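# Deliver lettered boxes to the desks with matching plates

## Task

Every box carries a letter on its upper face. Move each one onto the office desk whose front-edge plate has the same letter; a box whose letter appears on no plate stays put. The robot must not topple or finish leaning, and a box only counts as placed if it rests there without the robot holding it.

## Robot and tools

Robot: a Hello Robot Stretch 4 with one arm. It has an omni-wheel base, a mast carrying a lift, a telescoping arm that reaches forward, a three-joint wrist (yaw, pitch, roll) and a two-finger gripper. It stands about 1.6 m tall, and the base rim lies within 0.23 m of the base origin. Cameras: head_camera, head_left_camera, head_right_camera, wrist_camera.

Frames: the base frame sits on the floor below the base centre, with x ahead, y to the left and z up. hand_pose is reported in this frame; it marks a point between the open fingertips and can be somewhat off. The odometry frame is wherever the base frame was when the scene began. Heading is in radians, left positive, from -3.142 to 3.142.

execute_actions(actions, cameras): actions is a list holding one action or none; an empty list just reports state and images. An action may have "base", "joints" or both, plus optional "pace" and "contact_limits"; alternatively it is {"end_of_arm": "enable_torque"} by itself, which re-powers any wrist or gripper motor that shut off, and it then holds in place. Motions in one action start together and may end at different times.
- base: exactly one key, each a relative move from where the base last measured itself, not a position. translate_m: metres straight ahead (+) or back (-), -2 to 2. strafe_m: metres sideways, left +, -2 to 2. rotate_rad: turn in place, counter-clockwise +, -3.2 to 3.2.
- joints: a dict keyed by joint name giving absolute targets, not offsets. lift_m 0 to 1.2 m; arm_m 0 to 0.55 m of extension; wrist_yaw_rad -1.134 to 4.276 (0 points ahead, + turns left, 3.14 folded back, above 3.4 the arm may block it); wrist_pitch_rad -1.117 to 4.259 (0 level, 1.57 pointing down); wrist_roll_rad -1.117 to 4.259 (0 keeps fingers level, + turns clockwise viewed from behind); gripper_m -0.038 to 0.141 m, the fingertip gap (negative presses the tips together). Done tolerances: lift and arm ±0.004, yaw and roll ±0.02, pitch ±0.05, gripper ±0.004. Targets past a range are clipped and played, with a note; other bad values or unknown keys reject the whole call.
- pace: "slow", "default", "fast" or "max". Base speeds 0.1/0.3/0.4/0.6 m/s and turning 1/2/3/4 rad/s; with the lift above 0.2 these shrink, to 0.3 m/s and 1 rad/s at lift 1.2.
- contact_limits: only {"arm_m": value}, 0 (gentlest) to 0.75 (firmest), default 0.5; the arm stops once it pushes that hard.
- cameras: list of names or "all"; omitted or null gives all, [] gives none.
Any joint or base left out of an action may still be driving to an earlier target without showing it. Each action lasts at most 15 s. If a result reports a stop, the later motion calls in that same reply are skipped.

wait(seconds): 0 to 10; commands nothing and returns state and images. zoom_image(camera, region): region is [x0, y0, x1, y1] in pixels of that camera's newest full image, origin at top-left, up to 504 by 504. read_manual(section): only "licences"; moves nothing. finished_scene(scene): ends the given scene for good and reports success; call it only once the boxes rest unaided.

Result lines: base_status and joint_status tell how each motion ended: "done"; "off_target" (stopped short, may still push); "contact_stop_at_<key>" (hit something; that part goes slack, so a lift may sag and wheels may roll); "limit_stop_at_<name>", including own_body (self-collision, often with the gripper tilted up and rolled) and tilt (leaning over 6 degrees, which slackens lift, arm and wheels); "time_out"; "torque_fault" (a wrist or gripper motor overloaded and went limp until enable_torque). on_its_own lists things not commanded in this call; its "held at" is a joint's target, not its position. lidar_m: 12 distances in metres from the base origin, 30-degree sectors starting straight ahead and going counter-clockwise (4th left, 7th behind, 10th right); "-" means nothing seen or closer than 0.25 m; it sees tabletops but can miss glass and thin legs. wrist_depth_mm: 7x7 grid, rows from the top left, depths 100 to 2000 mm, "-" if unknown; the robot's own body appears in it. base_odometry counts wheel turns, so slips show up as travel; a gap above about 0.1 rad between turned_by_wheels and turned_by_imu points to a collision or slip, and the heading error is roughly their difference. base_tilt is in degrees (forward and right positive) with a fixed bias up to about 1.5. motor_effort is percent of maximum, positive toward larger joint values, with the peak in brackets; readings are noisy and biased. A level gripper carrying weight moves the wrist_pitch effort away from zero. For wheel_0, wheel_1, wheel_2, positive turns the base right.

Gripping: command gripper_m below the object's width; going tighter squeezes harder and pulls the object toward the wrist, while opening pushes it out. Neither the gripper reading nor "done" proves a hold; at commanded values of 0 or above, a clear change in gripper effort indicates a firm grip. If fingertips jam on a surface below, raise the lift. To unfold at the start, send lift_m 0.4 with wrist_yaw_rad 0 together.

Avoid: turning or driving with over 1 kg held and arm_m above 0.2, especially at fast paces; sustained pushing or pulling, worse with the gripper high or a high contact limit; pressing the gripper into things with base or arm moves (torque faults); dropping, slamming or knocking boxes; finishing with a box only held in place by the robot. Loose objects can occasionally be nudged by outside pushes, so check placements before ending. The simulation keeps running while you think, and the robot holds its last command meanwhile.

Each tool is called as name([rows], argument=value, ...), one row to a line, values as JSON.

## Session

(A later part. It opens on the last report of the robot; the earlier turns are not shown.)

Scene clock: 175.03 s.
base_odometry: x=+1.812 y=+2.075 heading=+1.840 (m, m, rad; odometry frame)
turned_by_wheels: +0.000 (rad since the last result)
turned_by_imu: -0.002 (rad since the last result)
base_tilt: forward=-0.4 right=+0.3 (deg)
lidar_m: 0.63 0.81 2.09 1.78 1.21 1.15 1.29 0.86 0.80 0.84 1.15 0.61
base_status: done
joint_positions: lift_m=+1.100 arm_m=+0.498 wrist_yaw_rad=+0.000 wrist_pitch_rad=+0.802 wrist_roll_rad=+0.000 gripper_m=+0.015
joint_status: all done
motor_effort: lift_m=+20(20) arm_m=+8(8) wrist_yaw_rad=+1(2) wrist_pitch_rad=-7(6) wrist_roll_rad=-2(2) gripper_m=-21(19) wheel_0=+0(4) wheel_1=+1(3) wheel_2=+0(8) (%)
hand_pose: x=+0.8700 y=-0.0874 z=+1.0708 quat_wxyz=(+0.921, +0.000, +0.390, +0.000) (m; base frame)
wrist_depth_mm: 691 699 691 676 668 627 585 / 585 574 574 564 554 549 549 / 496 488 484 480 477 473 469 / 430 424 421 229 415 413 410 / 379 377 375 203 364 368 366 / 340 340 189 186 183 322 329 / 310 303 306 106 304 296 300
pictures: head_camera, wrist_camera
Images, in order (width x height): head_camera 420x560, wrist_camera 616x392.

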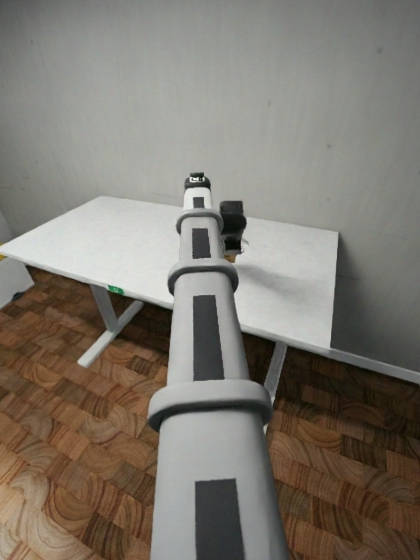

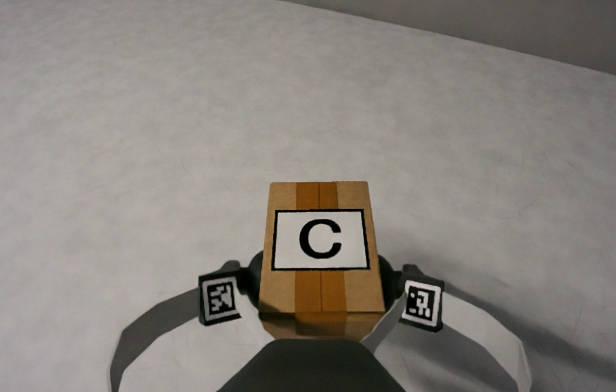

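zoom_image(camera="head_camera", region=[85, 270, 145, 310])

execute_actions([
  {"joints": {"lift_m": 1.014}},
], cameras=["wrist_camera"])

Region (85, 270, 145, 310) of head_camera's 420x560 image, scaled by 8.400, with more detail than that image has.

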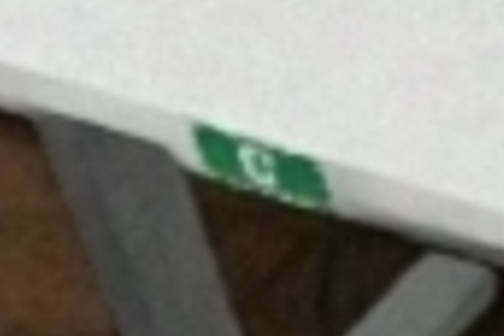

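Scene clock: 180.50 s.
base_odometry: x=+1.812 y=+2.075 heading=+1.840 (m, m, rad; odometry frame)
turned_by_wheels: +0.000 (rad since the last result)
turned_by_imu: +0.001 (rad since the last result)
base_tilt: forward=-0.4 right=+0.3 (deg)
lidar_m: 0.63 0.83 2.10 1.77 1.22 1.16 1.28 0.85 0.80 0.82 1.12 0.60
base_status: not commanded
joint_positions: lift_m=+1.014 arm_m=+0.498 wrist_yaw_rad=+0.000 wrist_pitch_rad=+0.802 wrist_roll_rad=+0.000 gripper_m=+0.015
joint_status: all done
motor_effort: lift_m=+17(18) arm_m=+8(8) wrist_yaw_rad=+1(1) wrist_pitch_rad=-6(6) wrist_roll_rad=-2(2) gripper_m=-19(22) wheel_0=+0(0) wheel_1=+1(1) wheel_2=+0(1) (%)
hand_pose: x=+0.8700 y=-0.0874 z=+0.9850 quat_wxyz=(+0.921, +0.000, +0.390, +0.000) (m; base frame)
wrist_depth_mm: 512 512 508 492 492 484 480 / 427 421 415 410 407 402 402 / 362 359 355 351 347 347 343 / 314 312 307 229 306 301 300 / 278 276 274 203 265 268 266 / 249 248 188 186 183 236 240 / 228 220 224 105 221 215 222
pictures: wrist_camera
Images, in order (width x height): wrist_camera 616x392.

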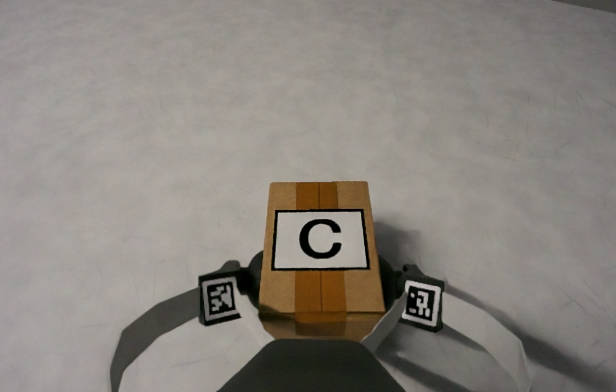

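execute_actions([
  {"joints": {"gripper_m": 0.1}},
], cameras=["wrist_camera"])

execute_actions([
  {"joints": {"arm_m": 0.0, "lift_m": 1.04}, "pace": "fast"},
], cameras=["wrist_camera", "head_camera"])

Scene clock: 184.17 s.
base_odometry: x=+1.812 y=+2.075 heading=+1.840 (m, m, rad; odometry frame)
turned_by_wheels: +0.000 (rad since the last result)
turned_by_imu: +0.001 (rad since the last result)
base_tilt: forward=-0.4 right=+0.3 (deg)
lidar_m: 0.63 0.80 2.08 1.76 1.22 1.16 1.30 0.85 0.81 0.84 1.14 0.61
base_status: not commanded
joint_positions: lift_m=+1.014 arm_m=+0.498 wrist_yaw_rad=+0.000 wrist_pitch_rad=+0.802 wrist_roll_rad=+0.000 gripper_m=+0.100
joint_status: all done
motor_effort: lift_m=+17(17) arm_m=+8(8) wrist_yaw_rad=+1(1) wrist_pitch_rad=-6(8) wrist_roll_rad=-2(2) gripper_m=-1(19) wheel_0=+0(0) wheel_1=+1(1) wheel_2=+0(1) (%)
hand_pose: x=+0.8700 y=-0.0874 z=+0.9851 quat_wxyz=(+0.921, +0.000, +0.390, +0.000) (m; base frame)
wrist_depth_mm: 512 508 508 496 492 484 473 / 427 421 413 413 407 402 402 / 362 357 353 351 349 347 345 / 315 312 309 242 304 303 301 / 278 278 274 215 265 270 267 / 250 249 211 198 200 236 241 / 228 220 224 105 222 216 222
pictures: wrist_camera
Images, in order (width x height): wrist_camera 616x392.

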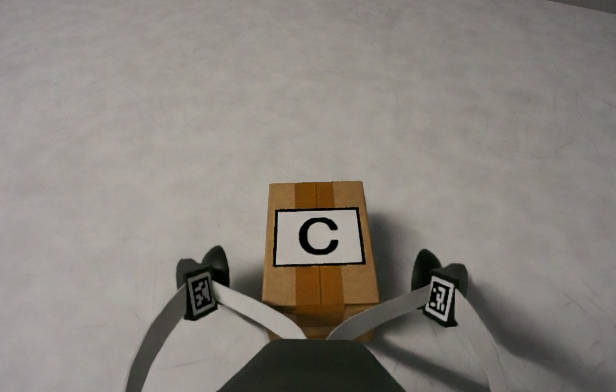

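Scene clock: 186.27 s.
base_odometry: x=+1.812 y=+2.075 heading=+1.839 (m, m, rad; odometry frame)
turned_by_wheels: +0.000 (rad since the last result)
turned_by_imu: +0.000 (rad since the last result)
base_tilt: forward=-0.4 right=+0.3 (deg)
lidar_m: 0.62 0.83 2.09 1.75 1.23 1.15 1.29 0.86 0.81 0.83 1.14 0.59
base_status: not commanded
joint_positions: lift_m=+1.040 arm_m=+0.002 wrist_yaw_rad=+0.000 wrist_pitch_rad=+0.802 wrist_roll_rad=+0.000 gripper_m=+0.100
joint_status: all done
motor_effort: lift_m=+21(20) arm_m=-9(10) wrist_yaw_rad=+2(0) wrist_pitch_rad=-5(9) wrist_roll_rad=-2(2) gripper_m=+0(1) wheel_0=+1(0) wheel_1=+1(1) wheel_2=-1(1) (%)
hand_pose: x=+0.3730 y=-0.0875 z=+1.0107 quat_wxyz=(+0.921, +0.000, +0.390, +0.000) (m; base frame)
wrist_depth_mm: - 585 564 559 554 544 535 / - 1863 1708 477 455 449 452 / 1863 1756 1756 1661 1464 407 389 / 1576 1618 1576 1576 1576 1397 1281 / 1397 1430 1430 1397 1366 1397 1366 / 1255 1281 211 1281 1160 1229 1255 / 1182 1138 1182 106 1138 1118 1118
pictures: head_camera, wrist_camera
Images, in order (width x height): head_camera 420x560, wrist_camera 616x392.

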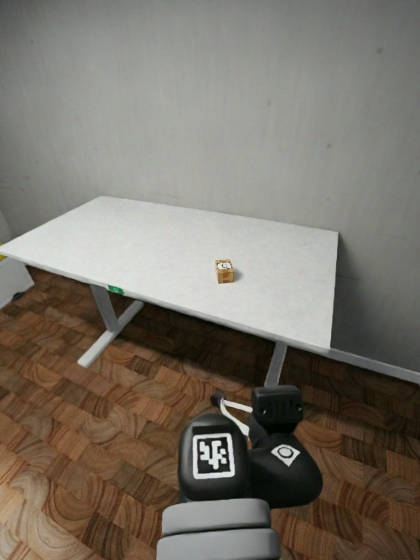

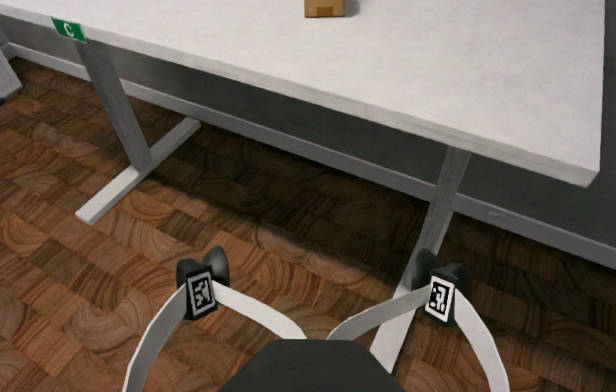

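execute_actions([
  {"base": {"rotate_rad": 1.35}, "joints": {"lift_m": 0.33, "wrist_yaw_rad": -1.12, "gripper_m": 0.06}, "pace": "max"},
], cameras=["head_camera", "head_left_camera"])

Scene clock: 208.93 s.
base_odometry: x=+1.812 y=+2.075 heading=-3.094 (m, m, rad; odometry frame)
turned_by_wheels: +1.350 (rad since the last result)
turned_by_imu: +1.357 (rad since the last result)
base_tilt: forward=-0.4 right=+0.3 (deg)
lidar_m: 2.09 1.37 1.15 1.77 0.99 0.81 0.80 0.94 0.60 0.60 0.67 1.19
base_status: done
joint_positions: lift_m=+0.330 arm_m=+0.001 wrist_yaw_rad=-1.120 wrist_pitch_rad=+0.802 wrist_roll_rad=+0.000 gripper_m=+0.060
joint_status: all done
motor_effort: lift_m=+18(16) arm_m=-8(9) wrist_yaw_rad=+1(6) wrist_pitch_rad=-7(4) wrist_roll_rad=-2(2) gripper_m=-3(2) wheel_0=-2(5) wheel_1=-1(6) wheel_2=-1(4) (%)
hand_pose: x=+0.1811 y=-0.2187 z=+0.3011 quat_wxyz=(+0.780, +0.207, +0.331, -0.489) (m; base frame)
wrist_depth_mm: 1118 1098 1060 1060 1042 1042 1025 / 917 904 878 866 878 866 866 / 778 768 768 759 768 741 741 / 676 668 668 668 654 647 647 / 597 591 585 585 585 580 574 / 530 535 198 530 196 525 521 / 488 477 484 105 473 466 473
pictures: head_camera, head_left_camera
Images, in order (width x height): head_camera 420x560, head_left_camera 420x672.

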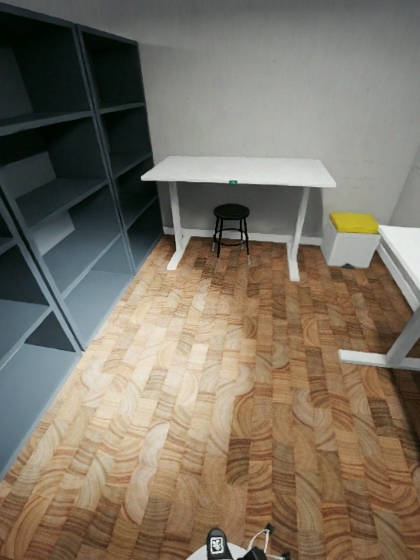

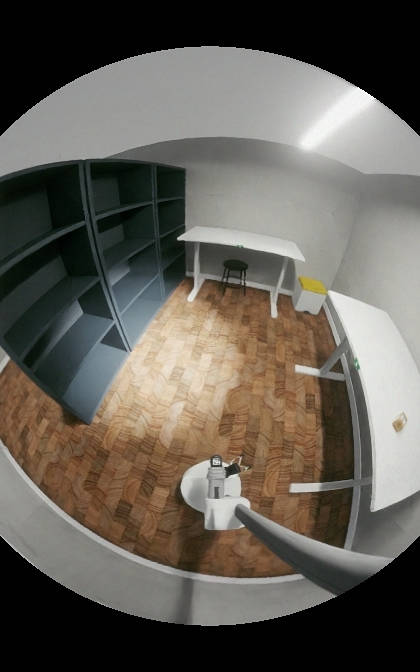

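zoom_image(camera="head_camera", region=[213, 170, 253, 195])

Region (213, 170, 253, 195) of head_camera's 420x560 image, scaled by 12.600, with more detail than that image has; it fills the top 315 rows of this view, and the rest is white.

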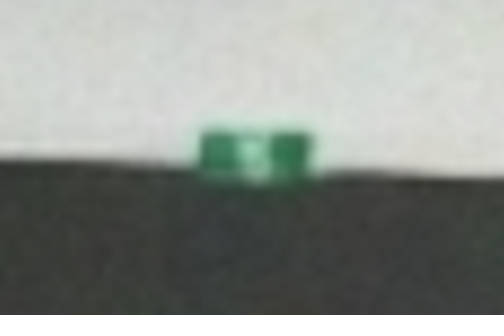

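execute_actions(actions=[], cameras=["head_camera", "head_left_camera", "head_right_camera"])

zoom_image(camera="head_camera", region=[203, 165, 263, 200])

zoom_image(camera="head_left_camera", region=[220, 232, 260, 258])

Scene clock: 213.83 s.
base_odometry: x=+1.812 y=+2.075 heading=-3.094 (m, m, rad; odometry frame)
turned_by_wheels: +0.000 (rad since the last result)
turned_by_imu: +0.001 (rad since the last result)
base_tilt: forward=-0.4 right=+0.3 (deg)
lidar_m: 2.09 1.35 1.16 1.79 0.99 0.80 0.79 0.96 0.58 0.58 0.70 1.22
base_status: done
joint_positions: lift_m=+0.330 arm_m=+0.001 wrist_yaw_rad=-1.120 wrist_pitch_rad=+0.802 wrist_roll_rad=+0.000 gripper_m=+0.060
joint_status: all done
motor_effort: lift_m=+18(16) arm_m=-9(9) wrist_yaw_rad=+1(6) wrist_pitch_rad=-5(4) wrist_roll_rad=-2(2) gripper_m=-1(2) wheel_0=-2(5) wheel_1=-1(6) wheel_2=-1(4) (%)
hand_pose: x=+0.1811 y=-0.2187 z=+0.3011 quat_wxyz=(+0.780, +0.207, +0.331, -0.489) (m; base frame)
wrist_depth_mm: 1118 1098 1078 1078 1042 1060 1042 / 917 917 904 878 878 866 866 / 768 768 759 759 750 741 741 / 676 668 668 661 661 661 647 / 597 591 591 585 591 580 580 / 539 530 197 521 196 525 517 / 488 473 484 106 473 466 473
pictures: head_camera, head_left_camera, head_right_camera
Images, in order (width x height): head_camera 420x560, head_left_camera 420x672, head_right_camera 420x672.

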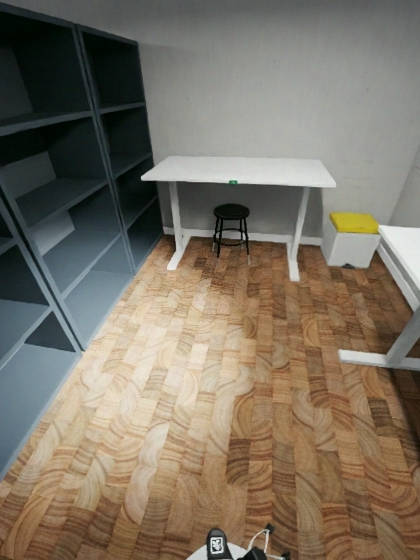

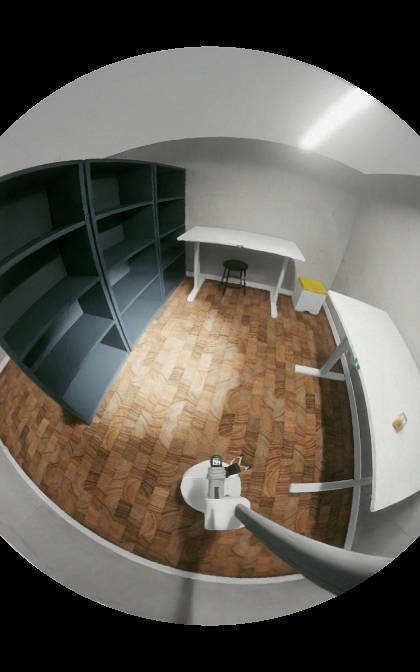

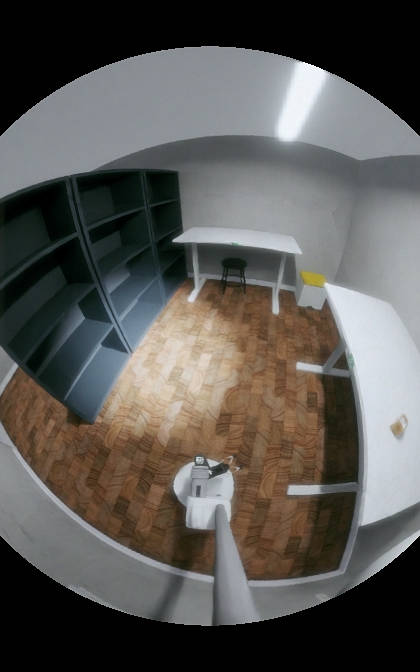

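Region (203, 165, 263, 200) of head_camera's 420x560 image, scaled by 8.400, with more detail than that image has; it fills the top 294 rows of this view, and the rest is white.

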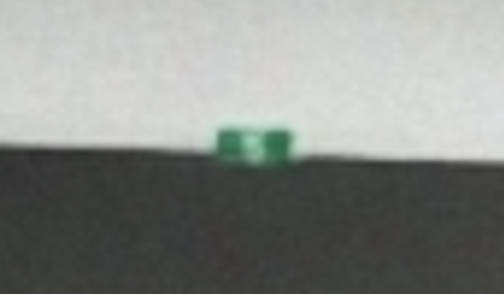

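Region (220, 232, 260, 258) of head_left_camera's 420x672 image, scaled by 12.600, with more detail than that image has; it fills the top 328 rows of this view, and the rest is white.

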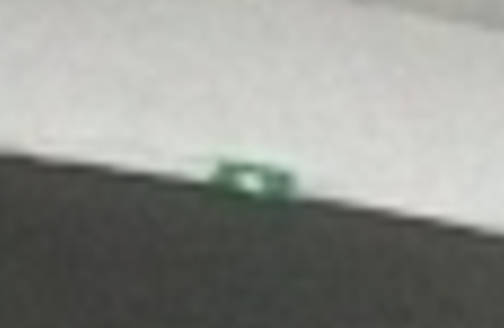

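execute_actions([
  {"joints": {"arm_m": 0.55, "wrist_yaw_rad": 0.0, "wrist_pitch_rad": -0.15}, "pace": "max"},
], cameras=["wrist_camera"])

Scene clock: 217.90 s.
base_odometry: x=+1.812 y=+2.075 heading=-3.094 (m, m, rad; odometry frame)
turned_by_wheels: +0.000 (rad since the last result)
turned_by_imu: +0.001 (rad since the last result)
base_tilt: forward=-0.4 right=+0.3 (deg)
lidar_m: 2.10 1.38 1.15 1.82 0.99 0.78 0.78 0.93 0.61 0.59 0.70 1.23
base_status: not commanded
joint_positions: lift_m=+0.330 arm_m=+0.548 wrist_yaw_rad=+0.000 wrist_pitch_rad=-0.148 wrist_roll_rad=+0.000 gripper_m=+0.060
joint_status: all done
motor_effort: lift_m=+18(18) arm_m=+8(9) wrist_yaw_rad=+1(9) wrist_pitch_rad=-6(11) wrist_roll_rad=-2(2) gripper_m=-2(1) wheel_0=-2(2) wheel_1=-1(1) wheel_2=-1(1) (%)
hand_pose: x=+1.0044 y=-0.0873 z=+0.5509 quat_wxyz=(+0.997, +0.000, -0.074, +0.000) (m; base frame)
wrist_depth_mm: 1537 1537 - - - - 1863 / 1499 1537 - - - - 1921 / 1430 1464 - 1708 1576 1537 1366 / 1464 - - - - 1863 1863 / 1397 1618 - - - 1921 1756 / 1430 1863 197 - 196 1863 1756 / 1336 1308 1661 105 1708 1537 1576
pictures: wrist_camera
Images, in order (width x height): wrist_camera 616x392.

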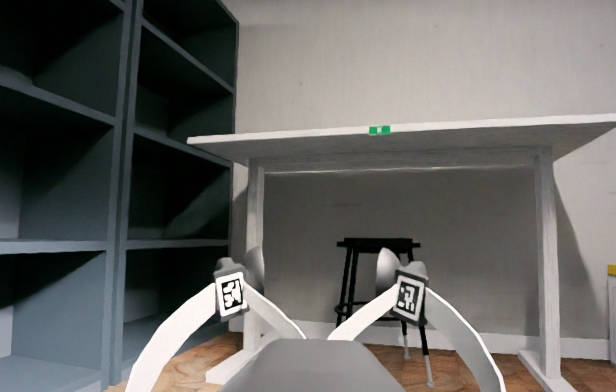

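zoom_image(camera="wrist_camera", region=[350, 112, 410, 148])

Region (350, 112, 410, 148) of wrist_camera's 616x392 image, scaled by 8.400; it fills the top 302 rows of this view, and the rest is white.

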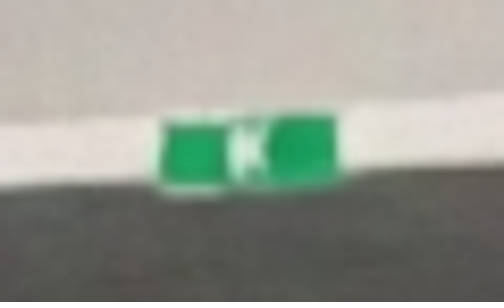

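execute_actions([
  {"base": {"strafe_m": 2.0}, "joints": {"arm_m": 0.0, "wrist_yaw_rad": -1.12, "wrist_pitch_rad": 0.8}, "pace": "max"},
], cameras=["head_camera", "head_left_camera"])

Scene clock: 229.67 s.
base_odometry: x=+1.907 y=+0.077 heading=-3.094 (m, m, rad; odometry frame)
turned_by_wheels: +0.000 (rad since the last result)
turned_by_imu: +0.008 (rad since the last result)
base_tilt: forward=-0.5 right=+0.3 (deg)
lidar_m: 2.55 1.65 1.41 0.72 0.39 0.35 0.36 0.42 0.72 2.59 0.66 0.66
base_status: done
joint_positions: lift_m=+0.330 arm_m=+0.002 wrist_yaw_rad=-1.120 wrist_pitch_rad=+0.802 wrist_roll_rad=+0.000 gripper_m=+0.060
joint_status: all done
motor_effort: lift_m=+19(19) arm_m=-9(9) wrist_yaw_rad=+2(6) wrist_pitch_rad=-3(6) wrist_roll_rad=-2(2) gripper_m=-3(2) wheel_0=+0(12) wheel_1=-1(9) wheel_2=-2(2) (%)
hand_pose: x=+0.1811 y=-0.2187 z=+0.3010 quat_wxyz=(+0.780, +0.207, +0.331, -0.489) (m; base frame)
wrist_depth_mm: 820 530 517 640 1025 1060 1042 / 891 661 564 723 854 866 866 / 778 750 640 750 750 750 750 / 668 676 661 661 661 647 654 / 597 597 591 585 585 574 580 / 535 535 197 530 195 521 517 / 488 473 484 105 477 466 477
pictures: head_camera, head_left_camera
Images, in order (width x height): head_camera 420x560, head_left_camera 420x672.

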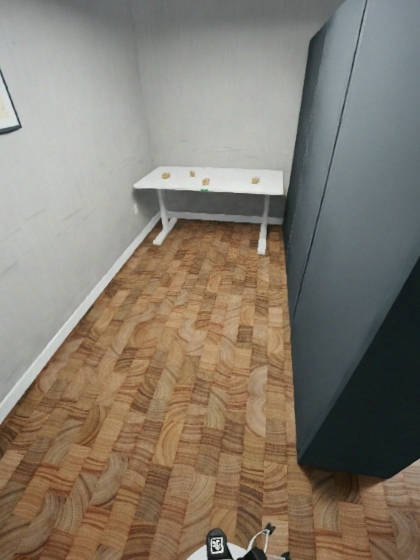

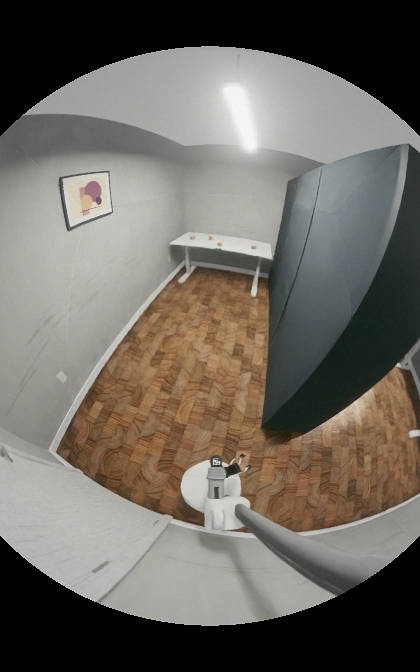

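execute_actions([
  {"base": {"translate_m": 2.0}, "joints": {"lift_m": 0.95, "wrist_yaw_rad": 0.0, "gripper_m": 0.135}, "pace": "max"},
], cameras=["head_camera", "wrist_camera"])

Scene clock: 237.13 s.
base_odometry: x=-0.090 y=-0.018 heading=-3.094 (m, m, rad; odometry frame)
turned_by_wheels: +0.000 (rad since the last result)
turned_by_imu: -0.008 (rad since the last result)
base_tilt: forward=-0.5 right=+0.3 (deg)
lidar_m: 0.59 0.72 0.93 0.93 1.06 1.83 2.27 0.92 0.76 0.74 0.72 0.61
base_status: done
joint_positions: lift_m=+0.950 arm_m=+0.001 wrist_yaw_rad=+0.000 wrist_pitch_rad=+0.801 wrist_roll_rad=+0.000 gripper_m=+0.135
joint_status: all done
motor_effort: lift_m=+20(24) arm_m=-9(9) wrist_yaw_rad=+2(6) wrist_pitch_rad=-4(5) wrist_roll_rad=-2(2) gripper_m=+0(2) wheel_0=+0(6) wheel_1=-2(9) wheel_2=+1(14) (%)
hand_pose: x=+0.3731 y=-0.0874 z=+0.9209 quat_wxyz=(+0.921, +0.000, +0.390, +0.000) (m; base frame)
wrist_depth_mm: 891 809 842 842 842 831 820 / 750 732 715 707 699 707 699 / 842 634 615 591 603 597 591 / 1138 1430 1430 569 535 521 521 / 1160 1281 1308 1336 1308 1281 1008 / 1182 1205 1118 1160 1118 208 1118 / 1098 1060 1060 106 1042 1060 1042
pictures: head_camera, wrist_camera
Images, in order (width x height): head_camera 420x560, wrist_camera 616x392.

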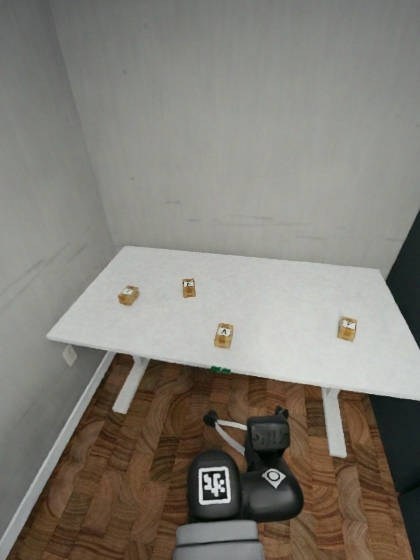

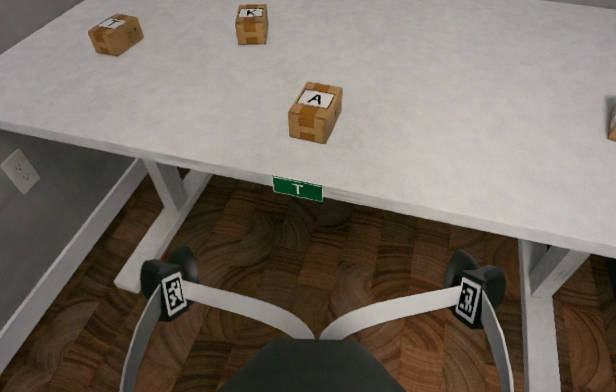

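execute_actions([
  {"base": {"rotate_rad": 0.17}, "joints": {"arm_m": 0.15}, "pace": "fast"},
], cameras=["wrist_camera"])

execute_actions([
  {"base": {"translate_m": 0.2}, "joints": {"arm_m": 0.46, "lift_m": 0.88}, "pace": "fast"},
], cameras=["head_camera", "wrist_camera"])

Scene clock: 248.67 s.
base_odometry: x=-0.090 y=-0.018 heading=-2.924 (m, m, rad; odometry frame)
turned_by_wheels: +0.170 (rad since the last result)
turned_by_imu: +0.172 (rad since the last result)
base_tilt: forward=-0.4 right=+0.3 (deg)
lidar_m: 0.62 0.81 0.92 0.94 1.17 2.27 1.26 0.84 0.75 0.76 0.66 0.60
base_status: done
joint_positions: lift_m=+0.950 arm_m=+0.148 wrist_yaw_rad=+0.000 wrist_pitch_rad=+0.801 wrist_roll_rad=+0.000 gripper_m=+0.135
joint_status: all done
motor_effort: lift_m=+20(20) arm_m=+9(10) wrist_yaw_rad=+1(3) wrist_pitch_rad=-6(8) wrist_roll_rad=-2(2) gripper_m=+1(1) wheel_0=-1(4) wheel_1=+0(0) wheel_2=+0(6) (%)
hand_pose: x=+0.5201 y=-0.0874 z=+0.9209 quat_wxyz=(+0.921, +0.000, +0.390, +0.000) (m; base frame)
wrist_depth_mm: 820 878 866 842 842 831 820 / 741 723 715 683 699 691 691 / 640 609 609 609 597 591 591 / 946 1078 535 530 480 521 517 / 1008 1229 1281 484 469 462 459 / 1060 1160 1138 1182 433 210 413 / 1078 1078 1078 106 1042 1042 389
pictures: wrist_camera
Images, in order (width x height): wrist_camera 616x392.

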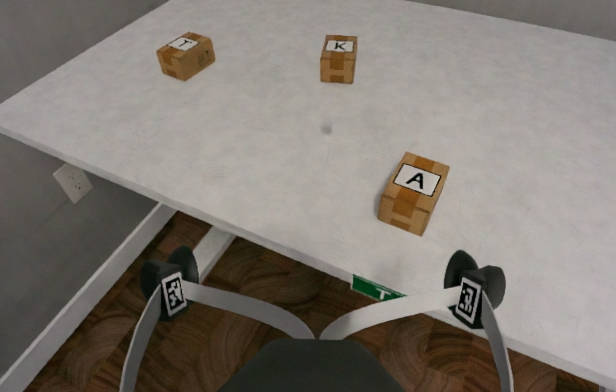

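Scene clock: 250.63 s.
base_odometry: x=-0.286 y=-0.061 heading=-2.924 (m, m, rad; odometry frame)
turned_by_wheels: +0.000 (rad since the last result)
turned_by_imu: -0.001 (rad since the last result)
base_tilt: forward=-0.4 right=+0.3 (deg)
lidar_m: 0.45 0.59 0.83 0.87 1.05 2.35 1.39 0.92 0.83 0.71 0.45 0.42
base_status: done
joint_positions: lift_m=+0.880 arm_m=+0.458 wrist_yaw_rad=+0.000 wrist_pitch_rad=+0.801 wrist_roll_rad=+0.000 gripper_m=+0.135
joint_status: all done
motor_effort: lift_m=+17(19) arm_m=+9(10) wrist_yaw_rad=+1(2) wrist_pitch_rad=-4(4) wrist_roll_rad=-2(2) gripper_m=+2(1) wheel_0=-2(4) wheel_1=+0(4) wheel_2=-1(9) (%)
hand_pose: x=+0.8301 y=-0.0874 z=+0.8512 quat_wxyz=(+0.921, +0.000, +0.390, +0.000) (m; base frame)
wrist_depth_mm: 647 741 691 640 585 525 492 / 647 597 585 580 585 564 530 / 512 504 504 496 496 492 484 / 442 439 439 433 433 430 424 / 342 392 389 379 373 382 379 / 338 343 334 298 298 209 340 / 320 319 317 105 310 310 312
pictures: head_camera, wrist_camera
Images, in order (width x height): head_camera 420x560, wrist_camera 616x392.

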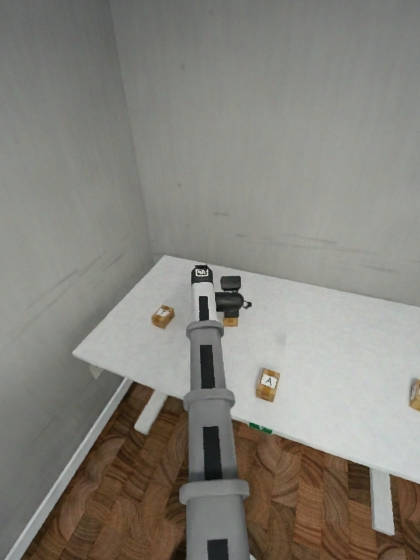

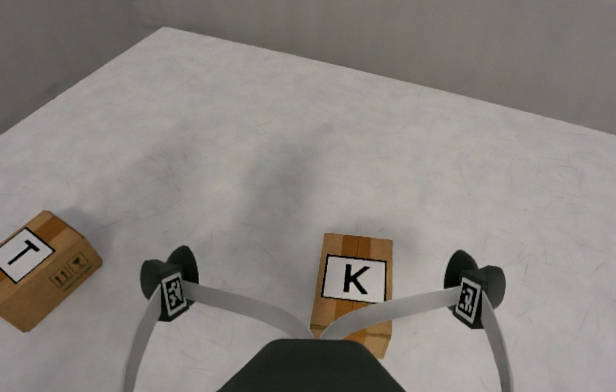

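execute_actions([
  {"joints": {"arm_m": 0.497, "wrist_yaw_rad": -0.13, "lift_m": 0.783}},
], cameras=["wrist_camera"])

Scene clock: 256.97 s.
base_odometry: x=-0.286 y=-0.061 heading=-2.925 (m, m, rad; odometry frame)
turned_by_wheels: +0.000 (rad since the last result)
turned_by_imu: +0.001 (rad since the last result)
base_tilt: forward=-0.4 right=+0.3 (deg)
lidar_m: 0.41 0.56 0.84 0.84 1.10 2.35 1.40 0.92 0.83 0.70 0.46 0.42
base_status: not commanded
joint_positions: lift_m=+0.783 arm_m=+0.495 wrist_yaw_rad=-0.130 wrist_pitch_rad=+0.802 wrist_roll_rad=+0.000 gripper_m=+0.135
joint_status: all done
motor_effort: lift_m=+16(17) arm_m=+9(9) wrist_yaw_rad=+1(2) wrist_pitch_rad=-6(6) wrist_roll_rad=-2(2) gripper_m=-1(1) wheel_0=-2(1) wheel_1=+0(0) wheel_2=-1(1) (%)
hand_pose: x=+0.8540 y=-0.1126 z=+0.7542 quat_wxyz=(+0.919, +0.025, +0.389, -0.060) (m; base frame)
wrist_depth_mm: 508 508 504 500 492 500 477 / 427 418 413 413 404 404 402 / 362 357 355 351 347 345 342 / 314 310 310 241 304 301 300 / 278 274 274 213 264 267 266 / 248 242 236 198 199 209 239 / 227 224 224 105 220 219 221
pictures: wrist_camera
Images, in order (width x height): wrist_camera 616x392.

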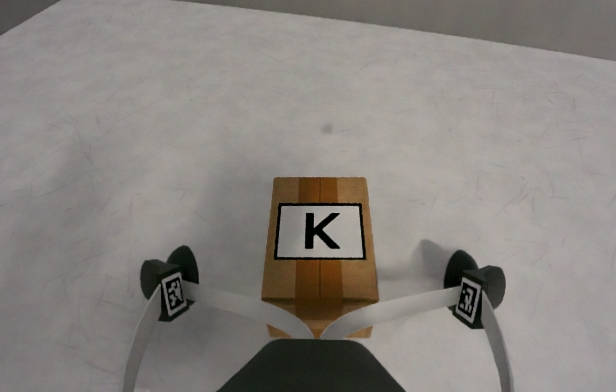

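execute_actions([
  {"joints": {"gripper_m": 0.015}},
], cameras=[])

execute_actions([
  {"joints": {"lift_m": 0.87}, "pace": "fast"},
], cameras=["wrist_camera"])

Scene clock: 261.83 s.
base_odometry: x=-0.286 y=-0.061 heading=-2.925 (m, m, rad; odometry frame)
turned_by_wheels: +0.000 (rad since the last result)
turned_by_imu: +0.001 (rad since the last result)
base_tilt: forward=-0.4 right=+0.3 (deg)
lidar_m: 0.45 0.57 0.84 0.83 1.06 2.34 1.40 0.91 0.83 0.69 0.45 0.42
base_status: not commanded
joint_positions: lift_m=+0.783 arm_m=+0.495 wrist_yaw_rad=-0.130 wrist_pitch_rad=+0.802 wrist_roll_rad=+0.000 gripper_m=+0.015
joint_status: all done
motor_effort: lift_m=+17(16) arm_m=+9(9) wrist_yaw_rad=+0(0) wrist_pitch_rad=-7(8) wrist_roll_rad=-2(2) gripper_m=-21(17) wheel_0=-2(2) wheel_1=+0(0) wheel_2=-1(1) (%)
hand_pose: x=+0.8540 y=-0.1126 z=+0.7541 quat_wxyz=(+0.919, +0.025, +0.389, -0.060) (m; base frame)
wrist_depth_mm: 512 504 504 488 484 492 477 / 427 418 413 410 404 402 402 / 359 359 351 347 347 345 342 / 312 312 310 228 303 303 300 / 278 276 273 202 265 267 266 / 248 246 187 186 185 236 238 / 226 219 224 106 220 215 222
pictures: none
No camera images: the call's "cameras" was empty. Leave "cameras" out to get every camera's image.

Scene clock: 262.97 s.
base_odometry: x=-0.286 y=-0.061 heading=-2.925 (m, m, rad; odometry frame)
turned_by_wheels: +0.000 (rad since the last result)
turned_by_imu: +0.000 (rad since the last result)
base_tilt: forward=-0.4 right=+0.3 (deg)
lidar_m: 0.44 0.57 0.84 0.86 1.07 2.34 1.42 0.93 0.84 0.71 0.46 0.41
base_status: not commanded
joint_positions: lift_m=+0.870 arm_m=+0.495 wrist_yaw_rad=-0.130 wrist_pitch_rad=+0.802 wrist_roll_rad=+0.000 gripper_m=+0.015
joint_status: all done
motor_effort: lift_m=+22(24) arm_m=+9(9) wrist_yaw_rad=+1(1) wrist_pitch_rad=-8(7) wrist_roll_rad=-2(2) gripper_m=-20(20) wheel_0=-2(2) wheel_1=+0(0) wheel_2=-1(1) (%)
hand_pose: x=+0.8539 y=-0.1126 z=+0.8406 quat_wxyz=(+0.919, +0.025, +0.390, -0.060) (m; base frame)
wrist_depth_mm: 699 668 627 580 544 512 480 / 597 574 564 564 564 549 525 / 496 492 480 480 473 473 469 / 430 430 424 229 415 415 413 / 382 377 377 202 364 368 364 / 329 340 187 186 185 324 327 / 312 303 306 106 301 294 300
pictures: wrist_camera
Images, in order (width x height): wrist_camera 616x392.

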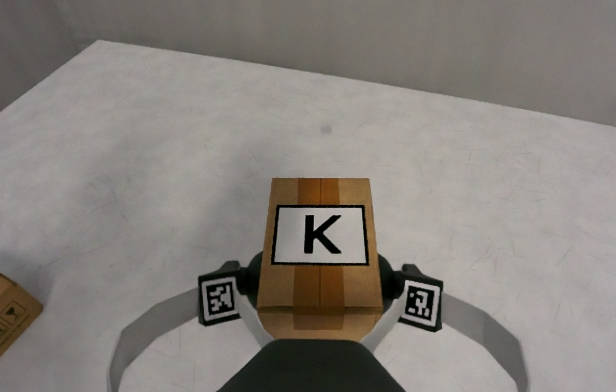

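execute_actions([
  {"base": {"rotate_rad": -0.425}, "joints": {"arm_m": 0.0, "wrist_yaw_rad": -1.12}, "pace": "fast"},
], cameras=["head_camera"])

execute_actions([
  {"base": {"translate_m": -2.0}, "joints": {"lift_m": 0.33}, "pace": "max"},
], cameras=["head_left_camera", "wrist_camera"])

Scene clock: 279.00 s.
base_odometry: x=-0.286 y=-0.061 heading=+2.934 (m, m, rad; odometry frame)
turned_by_wheels: -0.425 (rad since the last result)
turned_by_imu: -0.426 (rad since the last result)
base_tilt: forward=-0.4 right=+0.3 (deg)
lidar_m: 0.43 0.46 0.62 0.83 0.88 1.17 2.45 1.24 0.86 0.83 0.61 0.46
base_status: done
joint_positions: lift_m=+0.870 arm_m=+0.002 wrist_yaw_rad=-1.120 wrist_pitch_rad=+0.802 wrist_roll_rad=+0.000 gripper_m=+0.015
joint_status: all done
motor_effort: lift_m=+22(22) arm_m=-9(10) wrist_yaw_rad=+2(4) wrist_pitch_rad=-7(5) wrist_roll_rad=-2(2) gripper_m=-20(20) wheel_0=+0(7) wheel_1=-1(6) wheel_2=+1(7) (%)
hand_pose: x=+0.1811 y=-0.2186 z=+0.8406 quat_wxyz=(+0.780, +0.207, +0.331, -0.489) (m; base frame)
wrist_depth_mm: 707 707 699 788 759 683 627 / 585 580 585 946 854 741 683 / 496 496 1182 1078 931 831 759 / 430 455 1336 229 1042 931 842 / 389 1205 1182 202 1118 1078 931 / 1042 1098 187 186 185 1078 1042 / 1025 976 1008 106 991 960 960
pictures: head_camera
Images, in order (width x height): head_camera 420x560.

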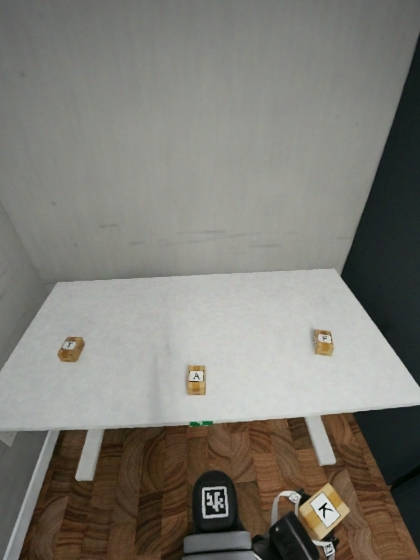

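Scene clock: 285.57 s.
base_odometry: x=+1.671 y=-0.474 heading=+2.934 (m, m, rad; odometry frame)
turned_by_wheels: +0.000 (rad since the last result)
turned_by_imu: +0.011 (rad since the last result)
base_tilt: forward=-0.5 right=+0.3 (deg)
lidar_m: 2.42 1.19 0.86 0.81 0.64 0.50 0.45 0.49 0.70 1.89 0.98 1.22
base_status: done
joint_positions: lift_m=+0.330 arm_m=+0.002 wrist_yaw_rad=-1.120 wrist_pitch_rad=+0.802 wrist_roll_rad=+0.000 gripper_m=+0.015
joint_status: all done
motor_effort: lift_m=+18(18) arm_m=-9(9) wrist_yaw_rad=+1(3) wrist_pitch_rad=-8(8) wrist_roll_rad=-2(2) gripper_m=-22(21) wheel_0=-1(4) wheel_1=+1(3) wheel_2=-1(9) (%)
hand_pose: x=+0.1811 y=-0.2186 z=+0.3009 quat_wxyz=(+0.780, +0.207, +0.331, -0.489) (m; base frame)
wrist_depth_mm: 1098 1042 1008 878 1008 1042 1025 / 931 891 891 878 891 878 866 / 768 778 759 759 750 750 741 / 676 661 668 229 647 661 647 / 597 591 591 203 569 585 574 / 535 535 187 186 185 508 517 / 488 473 484 105 477 469 477
pictures: head_left_camera, wrist_camera
Images, in order (width x height): head_left_camera 420x672, wrist_camera 616x392.

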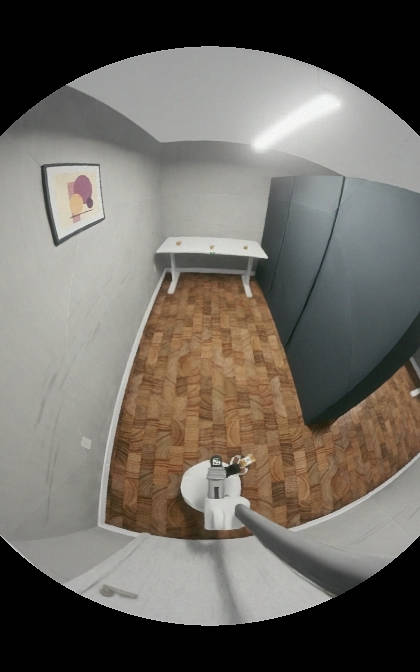

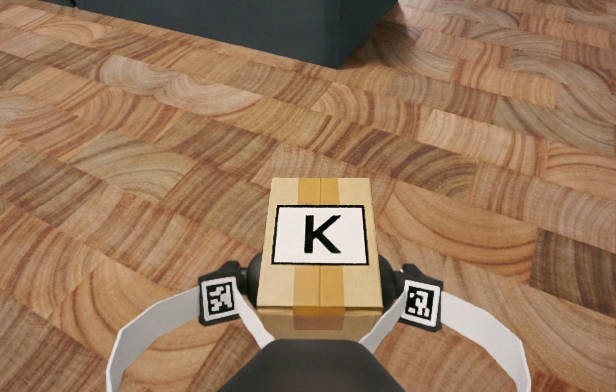

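execute_actions([
  {"base": {"strafe_m": -1.9}, "pace": "max"},
], cameras=["head_camera"])

Scene clock: 291.93 s.
base_odometry: x=+2.063 y=+1.385 heading=+2.933 (m, m, rad; odometry frame)
turned_by_wheels: +0.000 (rad since the last result)
turned_by_imu: -0.002 (rad since the last result)
base_tilt: forward=-0.5 right=+0.3 (deg)
lidar_m: 2.29 0.77 0.72 1.88 0.68 0.49 0.45 0.49 0.61 1.29 1.27 1.72
base_status: done
joint_positions: lift_m=+0.330 arm_m=+0.002 wrist_yaw_rad=-1.120 wrist_pitch_rad=+0.802 wrist_roll_rad=+0.000 gripper_m=+0.015
joint_status: not commanded
motor_effort: lift_m=+19(19) arm_m=-9(9) wrist_yaw_rad=+1(1) wrist_pitch_rad=-7(7) wrist_roll_rad=-2(2) gripper_m=-21(20) wheel_0=-1(12) wheel_1=+0(8) wheel_2=+0(3) (%)
hand_pose: x=+0.1811 y=-0.2186 z=+0.3008 quat_wxyz=(+0.780, +0.207, +0.331, -0.489) (m; base frame)
wrist_depth_mm: 1098 1098 1078 1078 1042 1078 1025 / 904 891 904 866 866 866 878 / 778 759 768 759 759 750 750 / 668 668 661 229 647 647 654 / 603 591 591 202 569 574 580 / 530 535 187 187 185 508 517 / 484 473 480 105 477 462 473
pictures: head_camera
Images, in order (width x height): head_camera 420x560.

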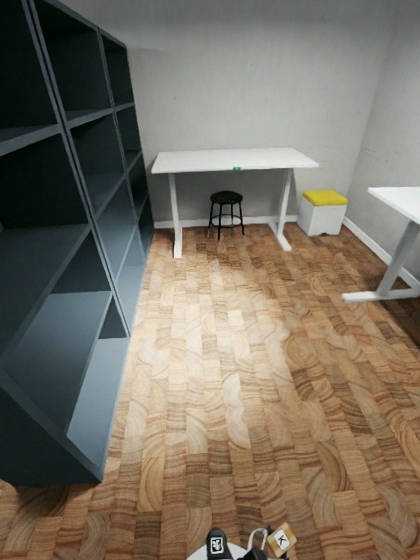

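execute_actions([
  {"base": {"translate_m": 1.75}, "joints": {"lift_m": 1.13, "wrist_yaw_rad": 0.0, "arm_m": 0.49}, "pace": "max"},
], cameras=["head_camera", "wrist_camera"])

Scene clock: 302.67 s.
base_odometry: x=+0.351 y=+1.746 heading=+2.933 (m, m, rad; odometry frame)
turned_by_wheels: +0.000 (rad since the last result)
turned_by_imu: -0.007 (rad since the last result)
base_tilt: forward=-0.4 right=+0.3 (deg)
lidar_m: 0.71 0.75 0.60 0.55 0.55 0.81 2.21 1.79 1.26 1.20 1.07 0.76
base_status: done
joint_positions: lift_m=+1.130 arm_m=+0.489 wrist_yaw_rad=+0.000 wrist_pitch_rad=+0.802 wrist_roll_rad=+0.000 gripper_m=+0.015
joint_status: all done
motor_effort: lift_m=+21(25) arm_m=+8(9) wrist_yaw_rad=+2(9) wrist_pitch_rad=-8(9) wrist_roll_rad=-2(2) gripper_m=-21(19) wheel_0=+0(8) wheel_1=-2(3) wheel_2=+0(12) (%)
hand_pose: x=+0.8600 y=-0.0874 z=+1.1007 quat_wxyz=(+0.921, +0.000, +0.390, +0.000) (m; base frame)
wrist_depth_mm: 798 750 759 741 741 723 715 / 634 627 615 609 615 603 597 / 544 535 539 525 521 512 517 / 469 466 462 228 455 449 449 / 418 415 410 203 397 402 402 / 373 370 188 186 185 353 357 / 342 330 336 105 329 322 327
pictures: head_camera, wrist_camera
Images, in order (width x height): head_camera 420x560, wrist_camera 616x392.

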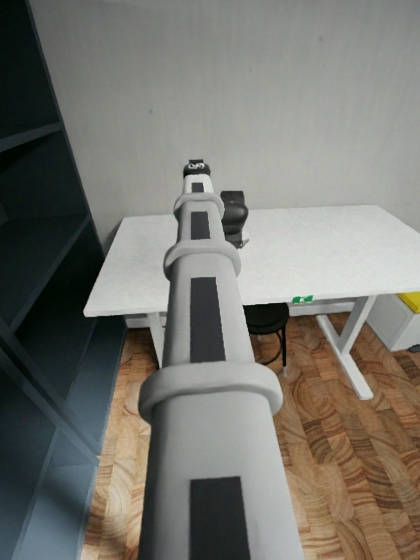

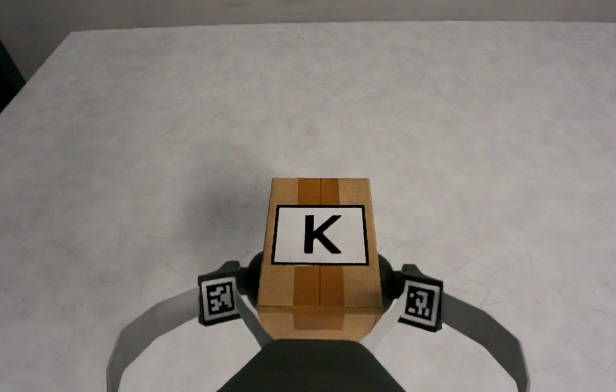

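execute_actions([
  {"joints": {"lift_m": 1.015, "arm_m": 0.545}},
], cameras=[])

Scene clock: 306.50 s.
base_odometry: x=+0.351 y=+1.746 heading=+2.933 (m, m, rad; odometry frame)
turned_by_wheels: +0.000 (rad since the last result)
turned_by_imu: +0.001 (rad since the last result)
base_tilt: forward=-0.4 right=+0.3 (deg)
lidar_m: 0.70 0.74 0.57 0.52 0.57 0.77 2.20 1.78 1.26 1.18 1.08 0.75
base_status: not commanded
joint_positions: lift_m=+1.015 arm_m=+0.543 wrist_yaw_rad=+0.000 wrist_pitch_rad=+0.802 wrist_roll_rad=+0.000 gripper_m=+0.015
joint_status: all done
motor_effort: lift_m=+17(19) arm_m=+9(8) wrist_yaw_rad=+2(2) wrist_pitch_rad=-7(7) wrist_roll_rad=-2(2) gripper_m=-22(20) wheel_0=+0(0) wheel_1=-2(2) wheel_2=+0(0) (%)
hand_pose: x=+0.9149 y=-0.0874 z=+0.9860 quat_wxyz=(+0.921, +0.000, +0.390, +0.000) (m; base frame)
wrist_depth_mm: 521 504 508 500 492 488 477 / 430 421 415 413 407 402 402 / 362 357 355 351 347 347 345 / 315 314 312 228 304 303 301 / 278 277 274 202 266 270 268 / 250 248 187 187 185 237 241 / 228 221 224 105 221 216 222
pictures: none
No camera images: the call's "cameras" was empty. Leave "cameras" out to get every camera's image.

execute_actions([
  {"joints": {"gripper_m": 0.1}},
], cameras=[])

execute_actions([
  {"joints": {"arm_m": 0.4, "lift_m": 1.06}, "pace": "fast"},
], cameras=["wrist_camera", "head_right_camera"])

Scene clock: 310.37 s.
base_odometry: x=+0.351 y=+1.746 heading=+2.933 (m, m, rad; odometry frame)
turned_by_wheels: +0.000 (rad since the last result)
turned_by_imu: +0.001 (rad since the last result)
base_tilt: forward=-0.4 right=+0.3 (deg)
lidar_m: 0.71 0.74 0.59 0.54 0.56 0.77 2.20 1.77 1.28 1.20 1.08 0.76
base_status: not commanded
joint_positions: lift_m=+1.015 arm_m=+0.543 wrist_yaw_rad=+0.000 wrist_pitch_rad=+0.802 wrist_roll_rad=+0.000 gripper_m=+0.100
joint_status: all done
motor_effort: lift_m=+17(17) arm_m=+8(9) wrist_yaw_rad=+1(1) wrist_pitch_rad=-7(8) wrist_roll_rad=-2(2) gripper_m=-1(24) wheel_0=+0(0) wheel_1=-1(2) wheel_2=+0(0) (%)
hand_pose: x=+0.9149 y=-0.0874 z=+0.9861 quat_wxyz=(+0.921, +0.000, +0.390, +0.000) (m; base frame)
wrist_depth_mm: 521 512 508 500 492 488 477 / 430 421 418 413 410 407 402 / 364 359 359 353 351 345 345 / 319 314 312 243 307 304 304 / 279 278 276 216 260 268 268 / 251 249 211 198 202 237 243 / 228 221 225 105 223 217 223
pictures: none
No camera images: the call's "cameras" was empty. Leave "cameras" out to get every camera's image.

Scene clock: 311.63 s.
base_odometry: x=+0.351 y=+1.746 heading=+2.933 (m, m, rad; odometry frame)
turned_by_wheels: +0.000 (rad since the last result)
turned_by_imu: +0.000 (rad since the last result)
base_tilt: forward=-0.4 right=+0.3 (deg)
lidar_m: 0.70 0.72 0.58 0.55 0.56 0.81 2.20 1.77 1.25 1.21 1.08 0.76
base_status: not commanded
joint_positions: lift_m=+1.060 arm_m=+0.402 wrist_yaw_rad=+0.000 wrist_pitch_rad=+0.802 wrist_roll_rad=+0.000 gripper_m=+0.100
joint_status: all done
motor_effort: lift_m=+21(24) arm_m=-9(9) wrist_yaw_rad=+2(1) wrist_pitch_rad=-6(7) wrist_roll_rad=-2(2) gripper_m=+0(2) wheel_0=+1(0) wheel_1=-1(2) wheel_2=+0(0) (%)
hand_pose: x=+0.7731 y=-0.0875 z=+1.0308 quat_wxyz=(+0.921, +0.000, +0.390, +0.000) (m; base frame)
wrist_depth_mm: 621 615 603 597 585 585 569 / 508 504 500 492 488 484 484 / 430 430 427 355 418 418 413 / 377 373 370 351 366 364 362 / 334 332 327 329 325 324 322 / 297 298 211 294 279 283 289 / 277 274 276 106 271 270 270
pictures: head_right_camera, wrist_camera
Images, in order (width x height): head_right_camera 420x672, wrist_camera 616x392.

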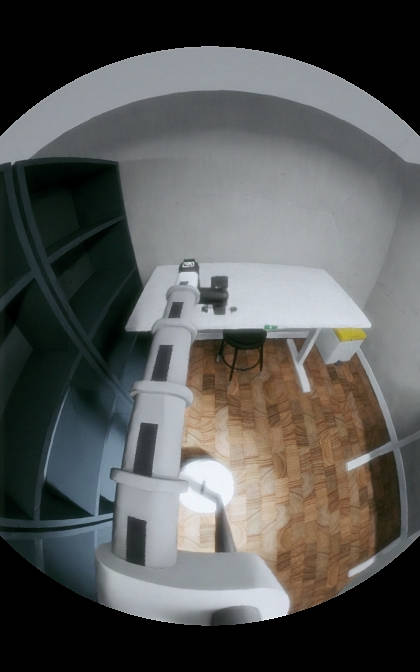

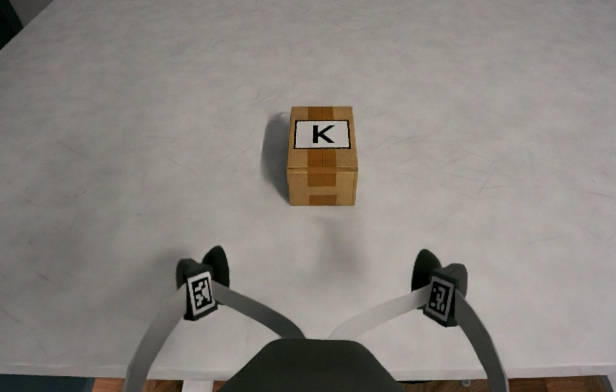

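finished_scene(scene=1)

The scene is finished: the task was done.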